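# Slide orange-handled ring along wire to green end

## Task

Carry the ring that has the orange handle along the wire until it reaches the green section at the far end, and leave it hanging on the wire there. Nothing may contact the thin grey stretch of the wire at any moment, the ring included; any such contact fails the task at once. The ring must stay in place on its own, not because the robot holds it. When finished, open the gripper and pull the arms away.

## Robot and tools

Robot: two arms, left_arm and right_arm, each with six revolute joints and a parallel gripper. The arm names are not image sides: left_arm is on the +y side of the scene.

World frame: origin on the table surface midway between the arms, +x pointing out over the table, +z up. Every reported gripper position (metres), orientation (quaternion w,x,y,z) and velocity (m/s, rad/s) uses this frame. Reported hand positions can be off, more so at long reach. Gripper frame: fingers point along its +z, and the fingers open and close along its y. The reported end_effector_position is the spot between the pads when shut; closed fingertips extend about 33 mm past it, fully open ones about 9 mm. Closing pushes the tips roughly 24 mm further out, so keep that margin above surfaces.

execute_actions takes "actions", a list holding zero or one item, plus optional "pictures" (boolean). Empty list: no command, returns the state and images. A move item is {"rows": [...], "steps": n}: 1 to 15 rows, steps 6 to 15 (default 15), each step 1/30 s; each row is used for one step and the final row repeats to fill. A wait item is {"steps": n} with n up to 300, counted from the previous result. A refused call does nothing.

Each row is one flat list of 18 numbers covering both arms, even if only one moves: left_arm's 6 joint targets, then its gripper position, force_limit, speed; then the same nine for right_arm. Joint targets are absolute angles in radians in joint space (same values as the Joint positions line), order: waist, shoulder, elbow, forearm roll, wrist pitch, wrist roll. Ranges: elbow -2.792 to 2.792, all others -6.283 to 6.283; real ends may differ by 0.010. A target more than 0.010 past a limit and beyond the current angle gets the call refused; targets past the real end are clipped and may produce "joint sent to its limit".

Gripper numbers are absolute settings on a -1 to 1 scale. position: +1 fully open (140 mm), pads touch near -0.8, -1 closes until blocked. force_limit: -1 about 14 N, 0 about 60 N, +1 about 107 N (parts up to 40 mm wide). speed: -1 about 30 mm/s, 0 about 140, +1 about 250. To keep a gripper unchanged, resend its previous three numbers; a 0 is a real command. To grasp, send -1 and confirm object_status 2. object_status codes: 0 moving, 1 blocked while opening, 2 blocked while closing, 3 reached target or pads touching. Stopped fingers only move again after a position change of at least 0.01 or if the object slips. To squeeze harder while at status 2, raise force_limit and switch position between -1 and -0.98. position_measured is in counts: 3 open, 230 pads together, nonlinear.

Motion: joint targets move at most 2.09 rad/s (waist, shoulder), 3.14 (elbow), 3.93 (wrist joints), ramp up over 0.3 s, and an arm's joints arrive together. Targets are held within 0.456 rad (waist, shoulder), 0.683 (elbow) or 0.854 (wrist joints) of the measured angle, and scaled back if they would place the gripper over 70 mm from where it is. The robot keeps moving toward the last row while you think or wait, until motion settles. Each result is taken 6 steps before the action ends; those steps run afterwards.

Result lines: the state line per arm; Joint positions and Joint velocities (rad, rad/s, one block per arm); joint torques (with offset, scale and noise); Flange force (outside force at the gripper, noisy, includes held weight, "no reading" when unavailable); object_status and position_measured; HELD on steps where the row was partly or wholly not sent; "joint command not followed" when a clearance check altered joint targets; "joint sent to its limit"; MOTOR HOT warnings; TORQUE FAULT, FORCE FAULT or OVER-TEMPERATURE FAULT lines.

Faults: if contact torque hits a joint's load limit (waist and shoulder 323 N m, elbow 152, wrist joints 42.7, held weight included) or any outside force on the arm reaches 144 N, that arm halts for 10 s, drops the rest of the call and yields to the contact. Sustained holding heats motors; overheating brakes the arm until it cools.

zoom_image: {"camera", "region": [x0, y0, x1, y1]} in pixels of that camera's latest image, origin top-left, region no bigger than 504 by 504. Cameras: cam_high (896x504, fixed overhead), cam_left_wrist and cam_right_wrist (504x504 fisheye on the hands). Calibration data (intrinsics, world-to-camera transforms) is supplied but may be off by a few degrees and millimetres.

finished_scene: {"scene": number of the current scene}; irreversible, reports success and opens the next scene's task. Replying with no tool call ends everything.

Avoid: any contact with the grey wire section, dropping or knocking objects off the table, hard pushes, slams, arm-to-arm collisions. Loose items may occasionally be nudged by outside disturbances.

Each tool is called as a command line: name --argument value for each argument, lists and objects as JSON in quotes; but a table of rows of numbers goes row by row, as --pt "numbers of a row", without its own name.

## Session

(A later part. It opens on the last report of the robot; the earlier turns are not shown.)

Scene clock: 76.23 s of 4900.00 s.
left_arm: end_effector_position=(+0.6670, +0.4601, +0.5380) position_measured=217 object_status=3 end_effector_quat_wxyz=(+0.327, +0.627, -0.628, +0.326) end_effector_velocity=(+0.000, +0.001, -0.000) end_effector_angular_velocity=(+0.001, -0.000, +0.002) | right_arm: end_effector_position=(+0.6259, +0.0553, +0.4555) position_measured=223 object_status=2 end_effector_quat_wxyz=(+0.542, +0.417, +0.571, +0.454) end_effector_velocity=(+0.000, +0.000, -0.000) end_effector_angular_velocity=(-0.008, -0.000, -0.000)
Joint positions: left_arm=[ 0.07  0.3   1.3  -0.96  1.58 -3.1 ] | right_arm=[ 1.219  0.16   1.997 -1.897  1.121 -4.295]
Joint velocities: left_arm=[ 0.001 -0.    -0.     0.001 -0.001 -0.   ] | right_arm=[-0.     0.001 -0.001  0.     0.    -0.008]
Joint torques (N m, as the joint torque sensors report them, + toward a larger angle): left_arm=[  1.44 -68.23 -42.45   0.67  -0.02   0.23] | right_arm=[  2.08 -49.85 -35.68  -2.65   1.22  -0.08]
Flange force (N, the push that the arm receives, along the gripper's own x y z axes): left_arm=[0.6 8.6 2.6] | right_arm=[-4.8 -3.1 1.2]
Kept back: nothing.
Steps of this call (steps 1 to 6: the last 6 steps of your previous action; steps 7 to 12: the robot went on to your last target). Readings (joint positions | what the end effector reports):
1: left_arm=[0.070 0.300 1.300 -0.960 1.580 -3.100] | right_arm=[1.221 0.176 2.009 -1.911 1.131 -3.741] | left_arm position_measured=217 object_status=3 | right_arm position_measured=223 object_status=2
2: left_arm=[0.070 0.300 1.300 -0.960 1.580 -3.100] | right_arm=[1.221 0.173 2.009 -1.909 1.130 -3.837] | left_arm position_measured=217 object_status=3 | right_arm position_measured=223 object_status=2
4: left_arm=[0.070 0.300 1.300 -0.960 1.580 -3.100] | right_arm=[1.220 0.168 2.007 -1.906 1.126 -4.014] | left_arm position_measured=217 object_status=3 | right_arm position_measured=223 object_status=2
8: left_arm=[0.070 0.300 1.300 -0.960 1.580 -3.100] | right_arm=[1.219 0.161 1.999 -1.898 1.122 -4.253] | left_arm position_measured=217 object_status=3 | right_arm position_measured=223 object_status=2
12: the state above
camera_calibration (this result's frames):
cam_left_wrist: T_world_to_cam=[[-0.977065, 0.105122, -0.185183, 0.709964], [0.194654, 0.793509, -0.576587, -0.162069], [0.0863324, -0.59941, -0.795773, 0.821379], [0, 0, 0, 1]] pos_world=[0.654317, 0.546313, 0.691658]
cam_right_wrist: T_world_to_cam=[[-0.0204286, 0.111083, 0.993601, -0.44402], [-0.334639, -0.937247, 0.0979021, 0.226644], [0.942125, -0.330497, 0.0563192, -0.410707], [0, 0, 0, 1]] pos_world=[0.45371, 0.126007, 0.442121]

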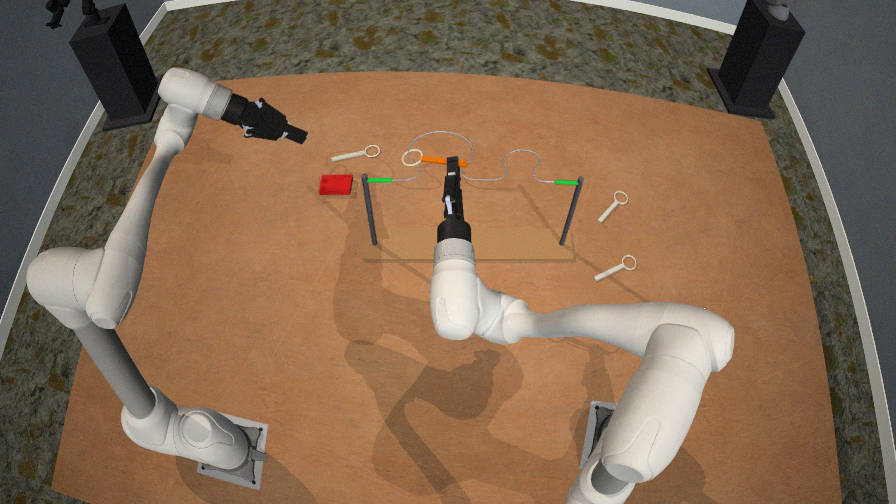

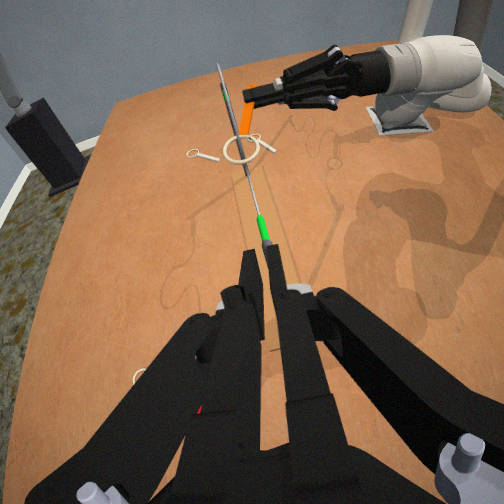

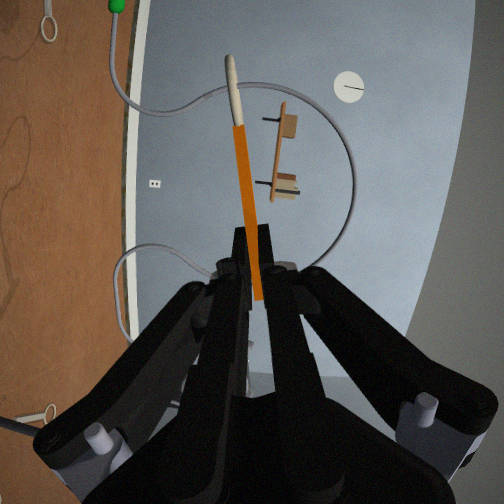

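execute_actions --actions '[{"rows":[ [0.07,0.3,1.3,-0.96,1.58,-3.1,-0.7,0,0,1.2185,0.1606,2.0006,-1.8996,1.1219,-4.2907,-1,0.2,-0.7], [0.07,0.3,1.3,-0.96,1.58,-3.1,-0.7,0,0,1.2168,0.1629,2.0073,-1.9048,1.1237,-4.2808,-1,0.2,-0.7], [0.07,0.3,1.3,-0.96,1.58,-3.1,-0.7,0,0,1.2144,0.1660,2.0168,-1.9121,1.1262,-4.2670,-1,0.2,-0.7], [0.07,0.3,1.3,-0.96,1.58,-3.1,-0.7,0,0,1.2115,0.1698,2.0283,-1.9210,1.1293,-4.2502,-1,0.2,-0.7], [0.07,0.3,1.3,-0.96,1.58,-3.1,-0.7,0,0,1.2084,0.1738,2.0404,-1.9304,1.1325,-4.2324,-1,0.2,-0.7], [0.07,0.3,1.3,-0.96,1.58,-3.1,-0.7,0,0,1.2055,0.1776,2.0519,-1.9393,1.1356,-4.2157,-1,0.2,-0.7], [0.07,0.3,1.3,-0.96,1.58,-3.1,-0.7,0,0,1.2031,0.1812,2.0613,-1.9466,1.1384,-4.1950,-1,0.2,-0.7], [0.07,0.3,1.3,-0.96,1.58,-3.1,-0.7,0,0,1.2013,0.1858,2.0696,-1.9536,1.1419,-4.1605,-1,0.2,-0.7], [0.07,0.3,1.3,-0.96,1.58,-3.1,-0.7,0,0,1.2003,0.1918,2.0765,-1.9599,1.1462,-4.1063,-1,0.2,-0.7], [0.07,0.3,1.3,-0.96,1.58,-3.1,-0.7,0,0,1.1992,0.1995,2.0843,-1.9671,1.1516,-4.0404,-1,0.2,-0.7], [0.07,0.3,1.3,-0.96,1.58,-3.1,-0.7,0,0,1.1984,0.2092,2.0925,-1.9750,1.1581,-3.9633,-1,0.2,-0.7], [0.07,0.3,1.3,-0.96,1.58,-3.1,-0.7,0,0,1.1980,0.2202,2.1001,-1.9828,1.1652,-3.8809,-1,0.2,-0.7], [0.07,0.3,1.3,-0.96,1.58,-3.1,-0.7,0,0,1.1982,0.2319,2.1066,-1.9897,1.1725,-3.7994,-1,0.2,-0.7], [0.07,0.3,1.3,-0.96,1.58,-3.1,-0.7,0,0,1.1988,0.2442,2.1117,-1.9958,1.1798,-3.7187,-1,0.2,-0.7], [0.07,0.3,1.3,-0.96,1.58,-3.1,-0.7,0,0,1.2000,0.2572,2.1156,-2.0011,1.1874,-3.6388,-1,0.2,-0.7] ],"steps":15}]'

execute_actions --actions '[{"rows":[ [0.07,0.3,1.3,-0.96,1.58,-3.1,-0.7,0,0,1.2018,0.2709,2.1183,-2.0056,1.1951,-3.5598,-1,0.2,-0.7], [0.07,0.3,1.3,-0.96,1.58,-3.1,-0.7,0,0,1.2040,0.2851,2.1197,-2.0093,1.2029,-3.4815,-1,0.2,-0.7], [0.07,0.3,1.3,-0.96,1.58,-3.1,-0.7,0,0,1.2068,0.3001,2.1199,-2.0122,1.2108,-3.4041,-1,0.2,-0.7], [0.07,0.3,1.3,-0.96,1.58,-3.1,-0.7,0,0,1.2101,0.3157,2.1189,-2.0142,1.2189,-3.3275,-1,0.2,-0.7], [0.07,0.3,1.3,-0.96,1.58,-3.1,-0.7,0,0,1.2136,0.3308,2.1168,-2.0154,1.2266,-3.2570,-1,0.2,-0.7], [0.07,0.3,1.3,-0.96,1.58,-3.1,-0.7,0,0,1.2180,0.3477,2.1133,-2.0159,1.2350,-3.1820,-1,0.2,-0.7], [0.07,0.3,1.3,-0.96,1.58,-3.1,-0.7,0,0,1.2228,0.3652,2.1086,-2.0156,1.2435,-3.1078,-1,0.2,-0.7], [0.07,0.3,1.3,-0.96,1.58,-3.1,-0.7,0,0,1.2282,0.3829,2.1023,-2.0142,1.2515,-3.0350,-1,0.2,-0.7], [0.07,0.3,1.3,-0.96,1.58,-3.1,-0.7,0,0,1.2342,0.4009,2.0940,-2.0116,1.2587,-2.9593,-1,0.2,-0.7], [0.07,0.3,1.3,-0.96,1.58,-3.1,-0.7,0,0,1.2403,0.4183,2.0848,-2.0085,1.2654,-2.8851,-1,0.2,-0.7], [0.07,0.3,1.3,-0.96,1.58,-3.1,-0.7,0,0,1.2465,0.4350,2.0747,-2.0049,1.2715,-2.8124,-1,0.2,-0.7], [0.07,0.3,1.3,-0.96,1.58,-3.1,-0.7,0,0,1.2527,0.4510,2.0637,-2.0009,1.2770,-2.7411,-1,0.2,-0.7], [0.07,0.3,1.3,-0.96,1.58,-3.1,-0.7,0,0,1.2590,0.4664,2.0519,-1.9964,1.2819,-2.6713,-1,0.2,-0.7], [0.07,0.3,1.3,-0.96,1.58,-3.1,-0.7,0,0,1.2654,0.4811,2.0391,-1.9914,1.2862,-2.6031,-1,0.2,-0.7], [0.07,0.3,1.3,-0.96,1.58,-3.1,-0.7,0,0,1.2718,0.4951,2.0254,-1.9859,1.2900,-2.5363,-1,0.2,-0.7] ],"steps":15}]'

execute_actions --actions '[{"rows":[ [0.07,0.3,1.3,-0.96,1.58,-3.1,-0.7,0,0,1.2783,0.5085,2.0108,-1.9800,1.2931,-2.4709,-1,0.2,-0.7], [0.07,0.3,1.3,-0.96,1.58,-3.1,-0.7,0,0,1.2849,0.5213,1.9953,-1.9736,1.2957,-2.4071,-1,0.2,-0.7], [0.07,0.3,1.3,-0.96,1.58,-3.1,-0.7,0,0,1.2915,0.5333,1.9790,-1.9667,1.2977,-2.3448,-1,0.2,-0.7], [0.07,0.3,1.3,-0.96,1.58,-3.1,-0.7,0,0,1.2982,0.5447,1.9617,-1.9593,1.2991,-2.2860,-1,0.2,-0.7], [0.07,0.3,1.3,-0.96,1.58,-3.1,-0.7,0,0,1.3049,0.5555,1.9436,-1.9515,1.2999,-2.2370,-1,0.2,-0.7], [0.07,0.3,1.3,-0.96,1.58,-3.1,-0.7,0,0,1.3113,0.5649,1.9258,-1.9437,1.3001,-2.2050,-1,0.2,-0.7], [0.07,0.3,1.3,-0.96,1.58,-3.1,-0.7,0,0,1.3170,0.5742,1.9073,-1.9365,1.3004,-2.1920,-1,0.2,-0.7], [0.07,0.3,1.3,-0.96,1.58,-3.1,-0.7,0,0,1.3228,0.5835,1.8888,-1.9294,1.3006,-2.1930,-1,0.2,-0.7], [0.07,0.3,1.3,-0.96,1.58,-3.1,-0.7,0,0,1.3285,0.5928,1.8704,-1.9222,1.3009,-2.2011,-1,0.2,-0.7], [0.07,0.3,1.3,-0.96,1.58,-3.1,-0.7,0,0,1.3342,0.6021,1.8519,-1.9150,1.3011,-2.2113,-1,0.2,-0.7], [0.07,0.3,1.3,-0.96,1.58,-3.1,-0.7,0,0,1.3392,0.6102,1.8359,-1.9088,1.3013,-2.2202,-1,0.2,-0.7], [0.07,0.3,1.3,-0.96,1.58,-3.1,-0.7,0,0,1.3434,0.6170,1.8223,-1.9035,1.3015,-2.2277,-1,0.2,-0.7], [0.07,0.3,1.3,-0.96,1.58,-3.1,-0.7,0,0,1.3464,0.6219,1.8125,-1.8997,1.3017,-2.2331,-1,0.2,-0.7], [0.07,0.3,1.3,-0.96,1.58,-3.1,-0.7,0,0,1.3484,0.6250,1.8063,-1.8973,1.3017,-2.2366,-1,0.2,-0.7], [0.07,0.3,1.3,-0.96,1.58,-3.1,-0.7,0,0,1.3495,0.6269,1.8026,-1.8959,1.3018,-2.2386,-1,0.2,-0.7] ],"steps":15}]'

execute_actions --actions '[{"steps":13}]' --pictures true

Scene clock: 84.77 s of 4900.00 s.
left_arm: end_effector_position=(+0.6670, +0.4601, +0.5380) position_measured=217 object_status=3 end_effector_quat_wxyz=(+0.327, +0.627, -0.628, +0.326) end_effector_velocity=(-0.000, -0.000, -0.001) end_effector_angular_velocity=(+0.002, -0.000, -0.001) | right_arm: end_effector_position=(+0.6271, +0.0397, +0.4175) position_measured=223 object_status=2 end_effector_quat_wxyz=(+0.541, +0.419, +0.569, +0.456) end_effector_velocity=(+0.003, -0.058, -0.161) end_effector_angular_velocity=(+0.318, +0.019, +0.002)
Joint positions: left_arm=[ 0.07  0.3   1.3  -0.96  1.58 -3.1 ] | right_arm=[ 1.204  0.18   2.056 -1.943  1.137 -4.2  ]
Joint velocities: left_arm=[-0.001 -0.     0.     0.002  0.     0.   ] | right_arm=[-0.056  0.107  0.233 -0.192  0.082  0.687]
Joint torques (N m, as the joint torque sensors report them, + toward a larger angle): left_arm=[  1.48 -69.07 -42.6    0.63   0.02   0.21] | right_arm=[  3.99 -52.87 -37.12  -2.78   1.68   0.  ]
Flange force (N, the push that the arm receives, along the gripper's own x y z axes): left_arm=[0.8 7.4 3.3] | right_arm=[-3.5 -3.0 3.2]
Steps of this call (steps 1 to 30: the robot went on to your last target; steps 31 to 90: nothing new was sent; then 5.23 s passed at rest; steps 91 to 99: the first 9 steps of this action). Readings (joint positions | what the end effector reports):
91: left_arm=[0.070 0.300 1.300 -0.960 1.580 -3.100] | right_arm=[1.219 0.160 1.997 -1.897 1.121 -4.296] | left_arm position_measured=217 object_status=3 | right_arm position_measured=223 object_status=2
92: left_arm=[0.070 0.300 1.300 -0.960 1.580 -3.100] | right_arm=[1.219 0.160 1.998 -1.898 1.121 -4.294] | left_arm position_measured=217 object_status=3 | right_arm position_measured=223 object_status=2
94: left_arm=[0.070 0.300 1.300 -0.960 1.580 -3.100] | right_arm=[1.216 0.163 2.008 -1.906 1.124 -4.279] | left_arm position_measured=217 object_status=3 | right_arm position_measured=223 object_status=2
98: left_arm=[0.070 0.300 1.300 -0.960 1.580 -3.100] | right_arm=[1.207 0.176 2.047 -1.936 1.134 -4.220] | left_arm position_measured=217 object_status=3 | right_arm position_measured=223 object_status=2
99: the state above

Scene clock: 85.27 s of 4900.00 s.
left_arm: end_effector_position=(+0.6670, +0.4601, +0.5380) position_measured=217 object_status=3 end_effector_quat_wxyz=(+0.327, +0.627, -0.628, +0.326) end_effector_velocity=(-0.001, -0.001, +0.000) end_effector_angular_velocity=(+0.001, -0.001, -0.002) | right_arm: end_effector_position=(+0.6274, +0.0476, +0.3095) position_measured=223 object_status=2 end_effector_quat_wxyz=(+0.347, +0.594, +0.386, +0.615) end_effector_velocity=(-0.028, +0.110, -0.268) end_effector_angular_velocity=(+1.767, +0.143, +0.016)
Joint positions: left_arm=[ 0.07  0.3   1.3  -0.96  1.58 -3.1 ] | right_arm=[ 1.211  0.329  2.117 -2.013  1.225 -3.278]
Joint velocities: left_arm=[-0.001 -0.001 -0.     0.001  0.     0.001] | right_arm=[ 0.131  0.473 -0.019 -0.032  0.233  2.169]
Joint torques (N m, as the joint torque sensors report them, + toward a larger angle): left_arm=[  2.01 -69.32 -42.96   0.79   0.06   0.16] | right_arm=[  4.24 -54.23 -26.09  -1.96   1.84  -0.3 ]
Flange force (N, the push that the arm receives, along the gripper's own x y z axes): left_arm=[0.3 8.0 3.9] | right_arm=[-4.8 2.6 1.3]
Steps of this call (steps 1 to 6: the last 6 steps of your previous action; steps 7 to 15: the first 9 steps of this action). Readings (joint positions | what the end effector reports):
7: left_arm=[0.070 0.300 1.300 -0.960 1.580 -3.100] | right_arm=[1.199 0.225 2.100 -1.983 1.168 -3.856] | left_arm position_measured=217 object_status=3 | right_arm position_measured=223 object_status=2
8: left_arm=[0.070 0.300 1.300 -0.960 1.580 -3.100] | right_arm=[1.199 0.235 2.105 -1.989 1.174 -3.788] | left_arm position_measured=217 object_status=3 | right_arm position_measured=223 object_status=2
10: left_arm=[0.070 0.300 1.300 -0.960 1.580 -3.100] | right_arm=[1.200 0.258 2.112 -1.999 1.187 -3.645] | left_arm position_measured=217 object_status=3 | right_arm position_measured=223 object_status=2
14: left_arm=[0.070 0.300 1.300 -0.960 1.580 -3.100] | right_arm=[1.207 0.314 2.117 -2.011 1.217 -3.352] | left_arm position_measured=217 object_status=3 | right_arm position_measured=223 object_status=2
15: the state above

Scene clock: 85.77 s of 4900.00 s.
left_arm: end_effector_position=(+0.6670, +0.4601, +0.5380) position_measured=217 object_status=3 end_effector_quat_wxyz=(+0.327, +0.627, -0.628, +0.326) end_effector_velocity=(+0.000, +0.001, +0.000) end_effector_angular_velocity=(+0.001, -0.001, +0.001) | right_arm: end_effector_position=(+0.6191, +0.1671, +0.2337) position_measured=223 object_status=2 end_effector_quat_wxyz=(+0.009, +0.705, +0.055, +0.707) end_effector_velocity=(-0.021, +0.372, -0.037) end_effector_angular_velocity=(+1.517, +0.098, -0.003)
Joint positions: left_arm=[ 0.07  0.3   1.3  -0.96  1.58 -3.1 ] | right_arm=[ 1.307  0.557  1.935 -1.948  1.299 -2.258]
Joint velocities: left_arm=[ 0.001 -0.001 -0.     0.001 -0.001  0.   ] | right_arm=[ 0.245  0.411 -0.699  0.287  0.035  1.185]
Joint torques (N m, as the joint torque sensors report them, + toward a larger angle): left_arm=[  1.5  -68.37 -42.67   0.73   0.04   0.11] | right_arm=[  5.12 -76.88 -31.09  -2.31   1.72  -0.3 ]
Flange force (N, the push that the arm receives, along the gripper's own x y z axes): left_arm=[0.2 8.9 3.0] | right_arm=[-2.8 6.0 -0.1]
Steps of this call (steps 1 to 6: the last 6 steps of your previous action; steps 7 to 15: the first 9 steps of this action). Readings (joint positions | what the end effector reports):
7: left_arm=[0.070 0.300 1.300 -0.960 1.580 -3.100] | right_arm=[1.251 0.445 2.069 -2.005 1.273 -2.765] | left_arm position_measured=217 object_status=3 | right_arm position_measured=223 object_status=2
8: left_arm=[0.070 0.300 1.300 -0.960 1.580 -3.100] | right_arm=[1.258 0.461 2.055 -2.000 1.279 -2.693] | left_arm position_measured=217 object_status=3 | right_arm position_measured=223 object_status=2
10: left_arm=[0.070 0.300 1.300 -0.960 1.580 -3.100] | right_arm=[1.271 0.490 2.026 -1.988 1.287 -2.554] | left_arm position_measured=217 object_status=3 | right_arm position_measured=223 object_status=2
14: left_arm=[0.070 0.300 1.300 -0.960 1.580 -3.100] | right_arm=[1.299 0.544 1.957 -1.958 1.297 -2.304] | left_arm position_measured=217 object_status=3 | right_arm position_measured=223 object_status=2
15: the state above

Scene clock: 86.20 s of 4900.00 s.
left_arm: end_effector_position=(+0.6670, +0.4601, +0.5380) position_measured=217 object_status=3 end_effector_quat_wxyz=(+0.327, +0.627, -0.628, +0.326) end_effector_velocity=(+0.000, -0.000, -0.001) end_effector_angular_velocity=(+0.002, +0.000, -0.001) | right_arm: end_effector_position=(+0.6140, +0.2355, +0.2315) position_measured=223 object_status=2 end_effector_quat_wxyz=(-0.023, +0.707, +0.023, +0.707) end_effector_velocity=(-0.000, +0.000, -0.000) end_effector_angular_velocity=(-0.001, +0.000, +0.000)
Joint positions: left_arm=[ 0.07  0.3   1.3  -0.96  1.58 -3.1 ] | right_arm=[ 1.349  0.627  1.803 -1.896  1.302 -2.239]
Joint velocities: left_arm=[-0.001  0.     0.     0.002 -0.     0.   ] | right_arm=[ 0.001  0.    -0.     0.    -0.    -0.001]
Joint torques (N m, as the joint torque sensors report them, + toward a larger angle): left_arm=[  1.77 -68.92 -42.27   0.81   0.07   0.1 ] | right_arm=[  1.69 -86.76 -27.23  -1.93   1.67  -0.22]
Flange force (N, the push that the arm receives, along the gripper's own x y z axes): left_arm=[0.9 6.8 3.1] | right_arm=[-2.5 5.1 0.9]
Kept back: nothing.
Steps of this call (steps 1 to 6: the last 6 steps of your previous action; steps 7 to 13: the robot went on to your last target). Readings (joint positions | what the end effector reports):
1: left_arm=[0.070 0.300 1.300 -0.960 1.580 -3.100] | right_arm=[1.315 0.571 1.911 -1.938 1.300 -2.224] | left_arm position_measured=217 object_status=3 | right_arm position_measured=223 object_status=2
2: left_arm=[0.070 0.300 1.300 -0.960 1.580 -3.100] | right_arm=[1.323 0.584 1.887 -1.929 1.300 -2.205] | left_arm position_measured=217 object_status=3 | right_arm position_measured=223 object_status=2
4: left_arm=[0.070 0.300 1.300 -0.960 1.580 -3.100] | right_arm=[1.336 0.604 1.848 -1.913 1.301 -2.207] | left_arm position_measured=217 object_status=3 | right_arm position_measured=223 object_status=2
8: left_arm=[0.070 0.300 1.300 -0.960 1.580 -3.100] | right_arm=[1.349 0.626 1.805 -1.897 1.302 -2.237] | left_arm position_measured=217 object_status=3 | right_arm position_measured=223 object_status=2
13: the state above
camera_calibration (this result's frames):
cam_left_wrist: T_world_to_cam=[[-0.977065, 0.105122, -0.185183, 0.709964], [0.194654, 0.793509, -0.576587, -0.162069], [0.0863325, -0.59941, -0.795773, 0.821379], [0, 0, 0, 1]] pos_world=[0.654317, 0.546313, 0.691658]
cam_right_wrist: T_world_to_cam=[[0.0521317, -0.990003, -0.131061, 0.233342], [-0.402936, 0.0992296, -0.909833, 0.444688], [0.913742, 0.10024, -0.393735, -0.307151], [0, 0, 0, 1]] pos_world=[0.447673, 0.217672, 0.314238]

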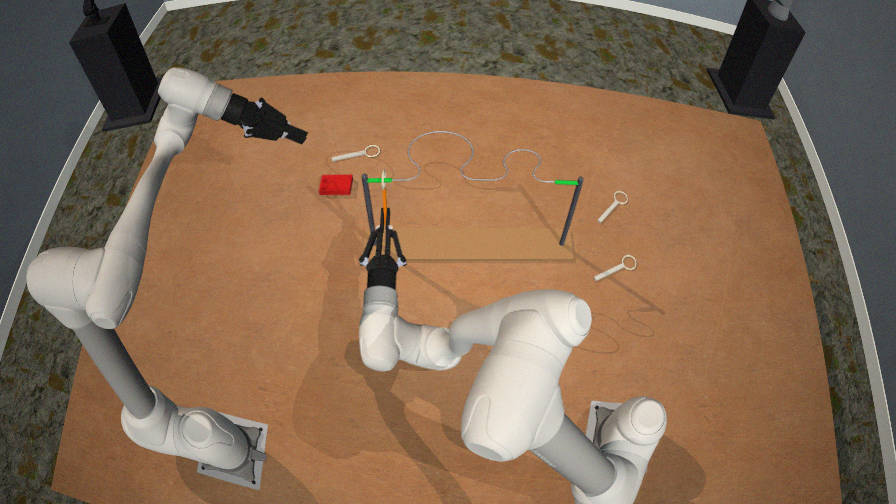

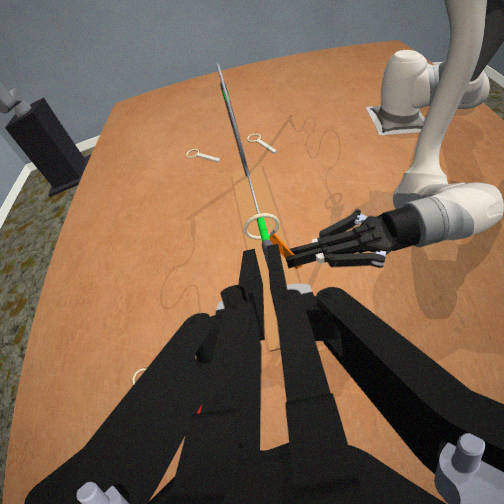

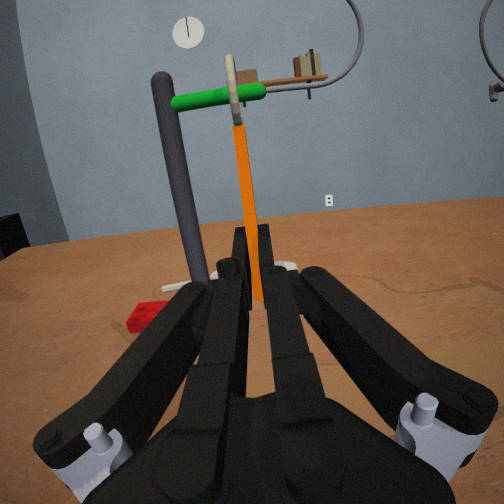

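zoom_image --camera "cam_right_wrist" --region '[150, 40, 290, 160]'

zoom_image --camera "cam_left_wrist" --region '[220, 180, 320, 280]'

Region (150, 40, 290, 160) of cam_right_wrist's 504x504 image, scaled by 3.600, with more detail than that image has; it fills the top 432 rows of this view, and the rest is white.

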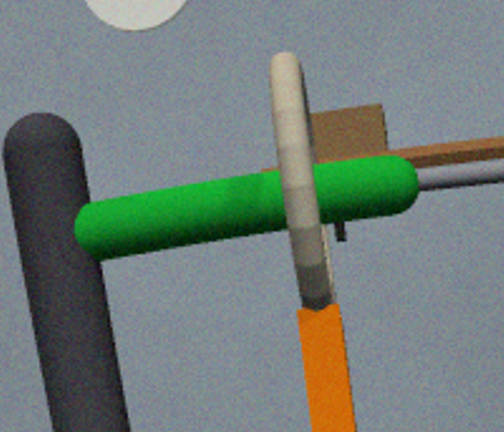

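Region (220, 180, 320, 280) of cam_left_wrist's 504x504 image, scaled by 5.040, with more detail than that image has.

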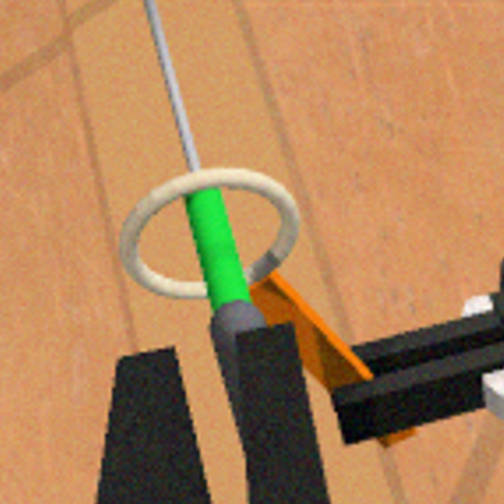

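execute_actions --actions '[{"rows":[ [0.07,0.3,1.3,-0.96,1.58,-3.1,-0.7,0,0,1.3483,0.6331,1.8021,-1.9048,1.3114,-2.2311,-1,0.2,-0.7], [0.07,0.3,1.3,-0.96,1.58,-3.1,-0.7,0,0,1.3462,0.6435,1.8012,-1.9194,1.3273,-2.2190,-1,0.2,-0.7], [0.07,0.3,1.3,-0.96,1.58,-3.1,-0.7,0,0,1.3431,0.6581,1.7994,-1.9395,1.3498,-2.2027,-1,0.2,-0.7], [0.07,0.3,1.3,-0.96,1.58,-3.1,-0.7,0,0,1.3392,0.6750,1.7967,-1.9621,1.3755,-2.1849,-1,0.2,-0.7], [0.07,0.3,1.3,-0.96,1.58,-3.1,-0.7,0,0,1.3344,0.6941,1.7929,-1.9870,1.4046,-2.1660,-1,0.2,-0.7], [0.07,0.3,1.3,-0.96,1.58,-3.1,-0.7,0,0,1.3293,0.7134,1.7882,-2.0112,1.4338,-2.1483,-1,0.2,-0.7], [0.07,0.3,1.3,-0.96,1.58,-3.1,-0.7,0,0,1.3238,0.7329,1.7827,-2.0349,1.4632,-2.1318,-1,0.2,-0.7], [0.07,0.3,1.3,-0.96,1.58,-3.1,-0.7,0,0,1.3179,0.7526,1.7763,-2.0580,1.4927,-2.1165,-1,0.2,-0.7], [0.07,0.3,1.3,-0.96,1.58,-3.1,-0.7,0,0,1.3116,0.7724,1.7691,-2.0804,1.5223,-2.1025,-1,0.2,-0.7], [0.07,0.3,1.3,-0.96,1.58,-3.1,-0.7,0,0,1.3049,0.7925,1.7610,-2.1023,1.5521,-2.0896,-1,0.2,-0.7], [0.07,0.3,1.3,-0.96,1.58,-3.1,-0.7,0,0,1.2987,0.8104,1.7531,-2.1213,1.5787,-2.0792,-1,0.2,-0.7], [0.07,0.3,1.3,-0.96,1.58,-3.1,-0.7,0,0,1.2938,0.8240,1.7468,-2.1352,1.5987,-2.0720,-1,0.2,-0.7], [0.07,0.3,1.3,-0.96,1.58,-3.1,-0.7,0,0,1.2896,0.8354,1.7412,-2.1465,1.6154,-2.0664,-1,0.2,-0.7], [0.07,0.3,1.3,-0.96,1.58,-3.1,-0.7,0,0,1.2870,0.8422,1.7377,-2.1533,1.6254,-2.0632,-1,0.2,-0.7], [0.07,0.3,1.3,-0.96,1.58,-3.1,-0.7,0,0,1.2861,0.8445,1.7365,-2.1555,1.6288,-2.0622,-1,0.2,-0.7] ],"steps":15}]'

execute_actions --actions '[{"steps":13}]' --pictures true

zoom_image --camera "cam_right_wrist" --region '[150, 20, 290, 160]'

zoom_image --camera "cam_left_wrist" --region '[220, 180, 320, 280]'

Scene clock: 89.53 s of 4900.00 s.
left_arm: end_effector_position=(+0.6670, +0.4601, +0.5380) position_measured=217 object_status=3 end_effector_quat_wxyz=(+0.327, +0.627, -0.628, +0.326) end_effector_velocity=(-0.001, -0.001, +0.001) end_effector_angular_velocity=(-0.004, -0.000, -0.001) | right_arm: end_effector_position=(+0.6295, +0.2405, +0.2200) position_measured=223 object_status=2 end_effector_quat_wxyz=(-0.024, +0.652, +0.021, +0.757) end_effector_velocity=(+0.090, +0.036, -0.065) end_effector_angular_velocity=(+0.055, -0.850, +0.011)
Joint positions: left_arm=[ 0.07  0.3   1.3  -0.96  1.58 -3.1 ] | right_arm=[ 1.328  0.717  1.786 -2.015  1.439 -2.147]
Joint velocities: left_arm=[-0.001 -0.     0.    -0.004  0.001  0.   ] | right_arm=[-0.148  0.532 -0.146 -0.647  0.795  0.455]
Joint torques (N m, as the joint torque sensors report them, + toward a larger angle): left_arm=[  2.33 -68.79 -42.95   0.77   0.06   0.15] | right_arm=[ -2.08 -85.55 -24.96  -2.32   1.98  -0.2 ]
Flange force (N, the push that the arm receives, along the gripper's own x y z axes): left_arm=[0.7 8.7 4.6] | right_arm=[0.3 5.1 -0.5]
Steps of this call (steps 1 to 30: the robot went on to your last target; steps 31 to 90: nothing new was sent; then 0.03 s passed at rest; steps 91 to 99: the first 9 steps of this action). Readings (joint positions | what the end effector reports):
91: left_arm=[0.070 0.300 1.300 -0.960 1.580 -3.100] | right_arm=[1.349 0.627 1.803 -1.896 1.302 -2.239] | left_arm position_measured=217 object_status=3 | right_arm position_measured=223 object_status=2
92: left_arm=[0.070 0.300 1.300 -0.960 1.580 -3.100] | right_arm=[1.349 0.629 1.802 -1.899 1.306 -2.236] | left_arm position_measured=217 object_status=3 | right_arm position_measured=223 object_status=2
94: left_arm=[0.070 0.300 1.300 -0.960 1.580 -3.100] | right_arm=[1.346 0.643 1.801 -1.919 1.327 -2.220] | left_arm position_measured=217 object_status=3 | right_arm position_measured=223 object_status=2
98: left_arm=[0.070 0.300 1.300 -0.960 1.580 -3.100] | right_arm=[1.333 0.699 1.791 -1.993 1.412 -2.162] | left_arm position_measured=217 object_status=3 | right_arm position_measured=223 object_status=2
99: the state above

Scene clock: 99.67 s of 4900.00 s.
left_arm: end_effector_position=(+0.6670, +0.4601, +0.5380) position_measured=217 object_status=3 end_effector_quat_wxyz=(+0.327, +0.627, -0.628, +0.326) end_effector_velocity=(+0.000, +0.000, -0.001) end_effector_angular_velocity=(-0.001, +0.001, +0.001) | right_arm: end_effector_position=(+0.6365, +0.2448, +0.2188) position_measured=223 object_status=2 end_effector_quat_wxyz=(-0.027, +0.626, +0.020, +0.779) end_effector_velocity=(-0.000, -0.000, +0.000) end_effector_angular_velocity=(+0.000, +0.000, -0.000)
Joint positions: left_arm=[ 0.07  0.3   1.3  -0.96  1.58 -3.1 ] | right_arm=[ 1.316  0.756  1.772 -2.067  1.501 -2.114]
Joint velocities: left_arm=[ 0.001  0.001 -0.    -0.001  0.    -0.   ] | right_arm=[-0. -0.  0.  0.  0.  0.]
Joint torques (N m, as the joint torque sensors report them, + toward a larger angle): left_arm=[  1.59 -69.42 -42.89   0.68   0.07   0.24] | right_arm=[  2.91 -79.57 -19.09  -0.73   1.81  -0.1 ]
Flange force (N, the push that the arm receives, along the gripper's own x y z axes): left_arm=[-0.1 7.0 3.6] | right_arm=[16.8 8.9 6.1]
FORCE FAULT: contact force on the right arm reached its limit, and that arm stopped for 10 seconds. The contact can be on any part of that arm, not only on its tool. That arm's remaining commands of this call were not run. That arm holds still and accepts commands again. Move the arm away from the contact; if what it grips holds it there, let go first. Pushing or pulling that hard again can fault the arm again.
Kept back: nothing.
The stop of the right arm began at step 4 of this call (marked STOPPED below). From that step on that arm followed nothing that you had sent. 3 of its steps, steps kept back included, did not run and will not run. Nothing is kept back now, and the robot has no last target.
Steps of this call (steps 1 to 6: the last 6 steps of your previous action; steps 7 to 13: the robot went on to your last target; steps 14 to 304: the stop continued). Readings (joint positions | what the end effector reports):
1: left_arm=[0.070 0.300 1.300 -0.960 1.580 -3.100] | right_arm=[1.323 0.735 1.781 -2.037 1.466 -2.132] | left_arm position_measured=217 object_status=3 | right_arm position_measured=223 object_status=2
2: left_arm=[0.070 0.300 1.300 -0.960 1.580 -3.100] | right_arm=[1.317 0.754 1.775 -2.058 1.495 -2.117] | left_arm position_measured=217 object_status=3 | right_arm position_measured=223 object_status=2
4: left_arm=[0.070 0.300 1.300 -0.960 1.580 -3.100] | right_arm=[1.316 0.756 1.772 -2.067 1.501 -2.114] | left_arm position_measured=217 object_status=3 | right_arm position_measured=223 object_status=2 STOPPED (the right arm)
8: left_arm=[0.070 0.300 1.300 -0.960 1.580 -3.100] | right_arm=[1.316 0.756 1.772 -2.067 1.501 -2.114] | left_arm position_measured=217 object_status=3 | right_arm position_measured=223 object_status=2
304: the state above
camera_calibration (this result's frames):
cam_left_wrist: T_world_to_cam=[[-0.977065, 0.105122, -0.185183, 0.709964], [0.194654, 0.793509, -0.576587, -0.162069], [0.0863325, -0.59941, -0.795773, 0.821379], [0, 0, 0, 1]] pos_world=[0.654317, 0.546313, 0.691658]
cam_right_wrist: T_world_to_cam=[[0.0829752, -0.987656, -0.132853, 0.219921], [-0.1974, 0.114382, -0.973627, 0.320702], [0.976805, 0.107012, -0.185472, -0.421024], [0, 0, 0, 1]] pos_world=[0.456317, 0.225579, 0.263373]

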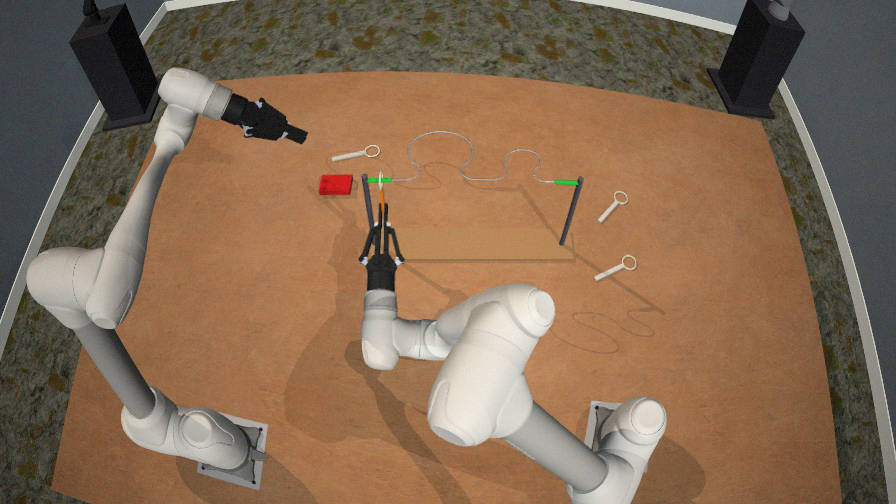

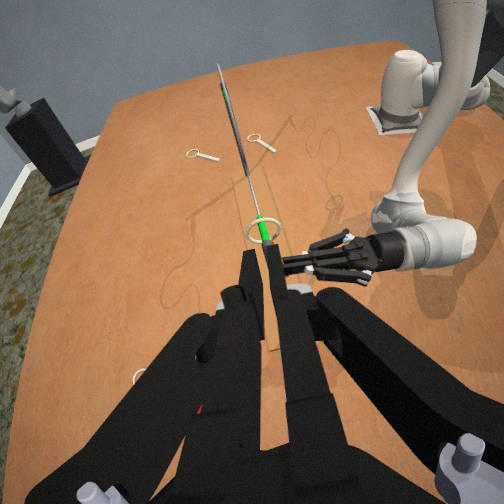

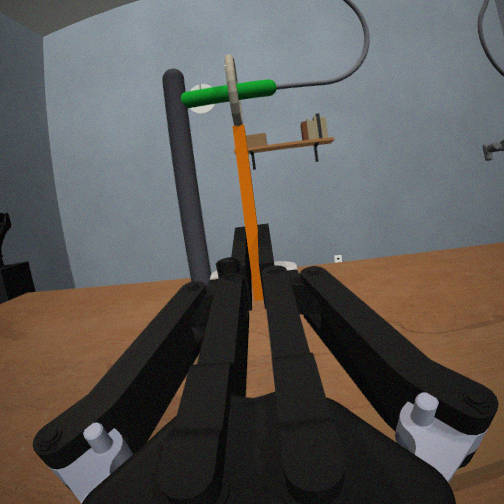

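Region (150, 20, 290, 160) of cam_right_wrist's 504x504 image, scaled by 3.600, with more detail than that image has.

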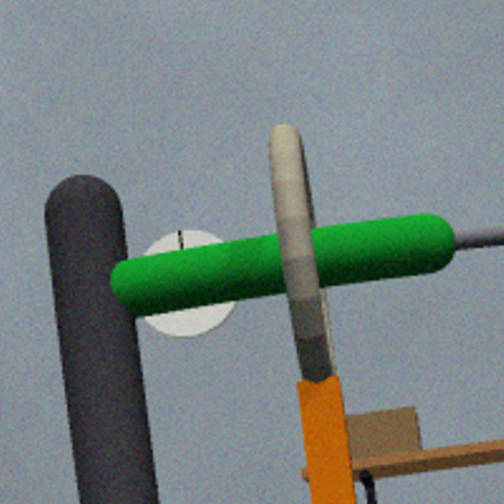

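Region (220, 180, 320, 280) of cam_left_wrist's 504x504 image, scaled by 5.040, with more detail than that image has.

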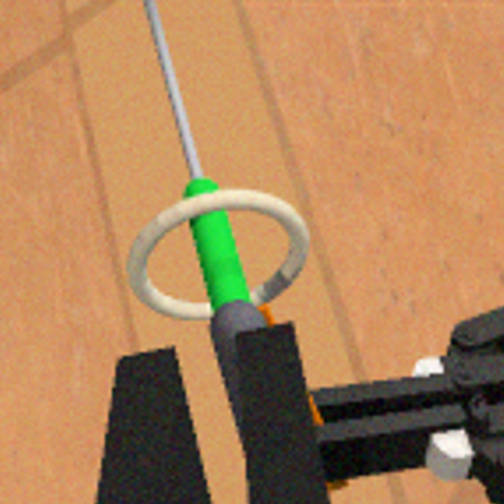

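execute_actions --actions '[{"rows":[ [0.07,0.3,1.3,-0.96,1.58,-3.1,-0.7,0,0,1.3172,0.7535,1.7726,-2.0632,1.4971,-2.1159,-1,0.2,-0.7], [0.07,0.3,1.3,-0.96,1.58,-3.1,-0.7,0,0,1.3197,0.7495,1.7738,-2.0556,1.4893,-2.1196,-1,0.2,-0.7], [0.07,0.3,1.3,-0.96,1.58,-3.1,-0.7,0,0,1.3229,0.7450,1.7754,-2.0457,1.4791,-2.1244,-1,0.2,-0.7], [0.07,0.3,1.3,-0.96,1.58,-3.1,-0.7,0,0,1.3264,0.7400,1.7771,-2.0350,1.4682,-2.1295,-1,0.2,-0.7], [0.07,0.3,1.3,-0.96,1.58,-3.1,-0.7,0,0,1.3298,0.7350,1.7788,-2.0243,1.4572,-2.1347,-1,0.2,-0.7], [0.07,0.3,1.3,-0.96,1.58,-3.1,-0.7,0,0,1.3333,0.7300,1.7805,-2.0137,1.4463,-2.1399,-1,0.2,-0.7], [0.07,0.3,1.3,-0.96,1.58,-3.1,-0.7,0,0,1.3363,0.7257,1.7819,-2.0045,1.4369,-2.1443,-1,0.2,-0.7], [0.07,0.3,1.3,-0.96,1.58,-3.1,-0.7,0,0,1.3385,0.7224,1.7830,-1.9977,1.4298,-2.1477,-1,0.2,-0.7], [0.07,0.3,1.3,-0.96,1.58,-3.1,-0.7,0,0,1.3400,0.7202,1.7837,-1.9931,1.4251,-2.1499,-1,0.2,-0.7], [0.07,0.3,1.3,-0.96,1.58,-3.1,-0.7,0,0,1.3407,0.7191,1.7841,-1.9908,1.4228,-2.1510,-1,0.2,-0.7] ],"steps":10}]'

execute_actions --actions '[{"steps":12}]' --pictures true

zoom_image --camera "cam_right_wrist" --region '[150, 20, 290, 160]'

Scene clock: 101.73 s of 4900.00 s.
left_arm: end_effector_position=(+0.6670, +0.4601, +0.5380) position_measured=217 object_status=3 end_effector_quat_wxyz=(+0.327, +0.627, -0.628, +0.326) end_effector_velocity=(-0.000, -0.000, +0.001) end_effector_angular_velocity=(-0.002, -0.002, +0.000) | right_arm: end_effector_position=(+0.6341, +0.2448, +0.2177) position_measured=223 object_status=2 end_effector_quat_wxyz=(-0.027, +0.632, +0.020, +0.774) end_effector_velocity=(-0.042, -0.001, -0.023) end_effector_angular_velocity=(-0.031, +0.287, -0.014)
Joint positions: left_arm=[ 0.07  0.3   1.3  -0.96  1.58 -3.1 ] | right_arm=[ 1.32   0.749  1.774 -2.054  1.488 -2.12 ]
Joint velocities: left_arm=[-0.    -0.001 -0.    -0.002 -0.001  0.   ] | right_arm=[ 0.077 -0.113  0.042  0.231 -0.234 -0.112]
Joint torques (N m, as the joint torque sensors report them, + toward a larger angle): left_arm=[  1.57 -68.98 -43.01   0.71   0.05   0.12] | right_arm=[  7.17 -92.42 -23.83  -1.75   1.69  -0.32]
Flange force (N, the push that the arm receives, along the gripper's own x y z axes): left_arm=[0.0 8.7 3.7] | right_arm=[4.9 10.2 1.2]
Steps of this call (steps 1 to 58: nothing new was sent; steps 59 to 62: the first 4 steps of this action). Readings (joint positions | what the end effector reports):
59: left_arm=[0.070 0.300 1.300 -0.960 1.580 -3.100] | right_arm=[1.316 0.756 1.772 -2.067 1.501 -2.114] | left_arm position_measured=217 object_status=3 | right_arm position_measured=223 object_status=2
60: left_arm=[0.070 0.300 1.300 -0.960 1.580 -3.100] | right_arm=[1.316 0.755 1.772 -2.065 1.499 -2.115] | left_arm position_measured=217 object_status=3 | right_arm position_measured=223 object_status=2
62: the state above

Scene clock: 102.13 s of 4900.00 s.
left_arm: end_effector_position=(+0.6670, +0.4601, +0.5380) position_measured=217 object_status=3 end_effector_quat_wxyz=(+0.327, +0.627, -0.628, +0.326) end_effector_velocity=(-0.001, -0.001, +0.000) end_effector_angular_velocity=(+0.001, -0.000, -0.002) | right_arm: end_effector_position=(+0.6221, +0.2451, +0.2106) position_measured=223 object_status=2 end_effector_quat_wxyz=(-0.025, +0.662, +0.022, +0.749) end_effector_velocity=(-0.000, -0.000, -0.000) end_effector_angular_velocity=(-0.001, +0.002, -0.000)
Joint positions: left_arm=[ 0.07  0.3   1.3  -0.96  1.58 -3.1 ] | right_arm=[ 1.341  0.719  1.784 -1.991  1.423 -2.151]
Joint velocities: left_arm=[-0.001 -0.    -0.     0.001  0.001  0.   ] | right_arm=[ 0.001 -0.     0.     0.001 -0.001 -0.001]
Joint torques (N m, as the joint torque sensors report them, + toward a larger angle): left_arm=[  1.48 -68.62 -42.39   0.76  -0.09   0.11] | right_arm=[  1.79 -90.67 -24.37  -2.06   1.79  -0.02]
Flange force (N, the push that the arm receives, along the gripper's own x y z axes): left_arm=[0.5 7.5 2.7] | right_arm=[-0.1 4.9 0.9]
Kept back: nothing.
Steps of this call (steps 1 to 6: the last 6 steps of your previous action; steps 7 to 12: the robot went on to your last target). Readings (joint positions | what the end effector reports):
1: left_arm=[0.070 0.300 1.300 -0.960 1.580 -3.100] | right_arm=[1.323 0.745 1.775 -2.045 1.479 -2.124] | left_arm position_measured=217 object_status=3 | right_arm position_measured=223 object_status=2
2: left_arm=[0.070 0.300 1.300 -0.960 1.580 -3.100] | right_arm=[1.326 0.740 1.777 -2.036 1.469 -2.129] | left_arm position_measured=217 object_status=3 | right_arm position_measured=223 object_status=2
4: left_arm=[0.070 0.300 1.300 -0.960 1.580 -3.100] | right_arm=[1.333 0.731 1.780 -2.015 1.448 -2.139] | left_arm position_measured=217 object_status=3 | right_arm position_measured=223 object_status=2
8: left_arm=[0.070 0.300 1.300 -0.960 1.580 -3.100] | right_arm=[1.340 0.720 1.784 -1.992 1.424 -2.150] | left_arm position_measured=217 object_status=3 | right_arm position_measured=223 object_status=2
12: the state above
camera_calibration (this result's frames):
cam_left_wrist: T_world_to_cam=[[-0.977065, 0.105122, -0.185183, 0.709964], [0.194654, 0.793509, -0.576587, -0.162069], [0.0863326, -0.59941, -0.795773, 0.821379], [0, 0, 0, 1]] pos_world=[0.654317, 0.546313, 0.691658]
cam_right_wrist: T_world_to_cam=[[0.0682798, -0.988941, -0.131656, 0.229577], [-0.289324, 0.106665, -0.95127, 0.364164], [0.954793, 0.103044, -0.278842, -0.374172], [0, 0, 0, 1]] pos_world=[0.446943, 0.226751, 0.272309]

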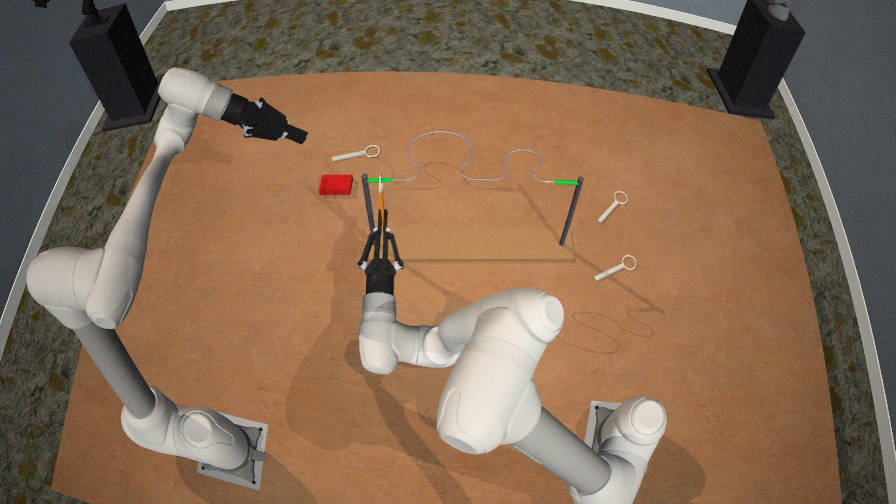

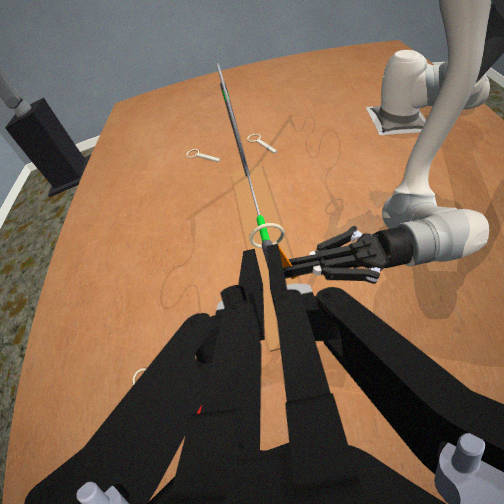

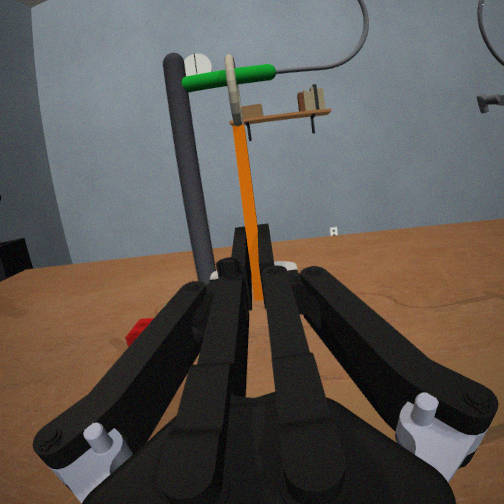

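Region (150, 20, 290, 160) of cam_right_wrist's 504x504 image, scaled by 3.600, with more detail than that image has.

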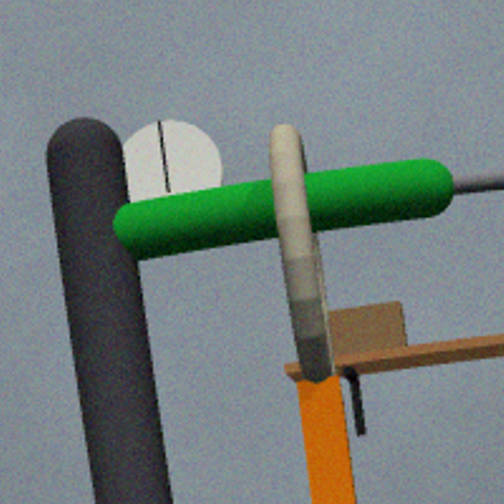

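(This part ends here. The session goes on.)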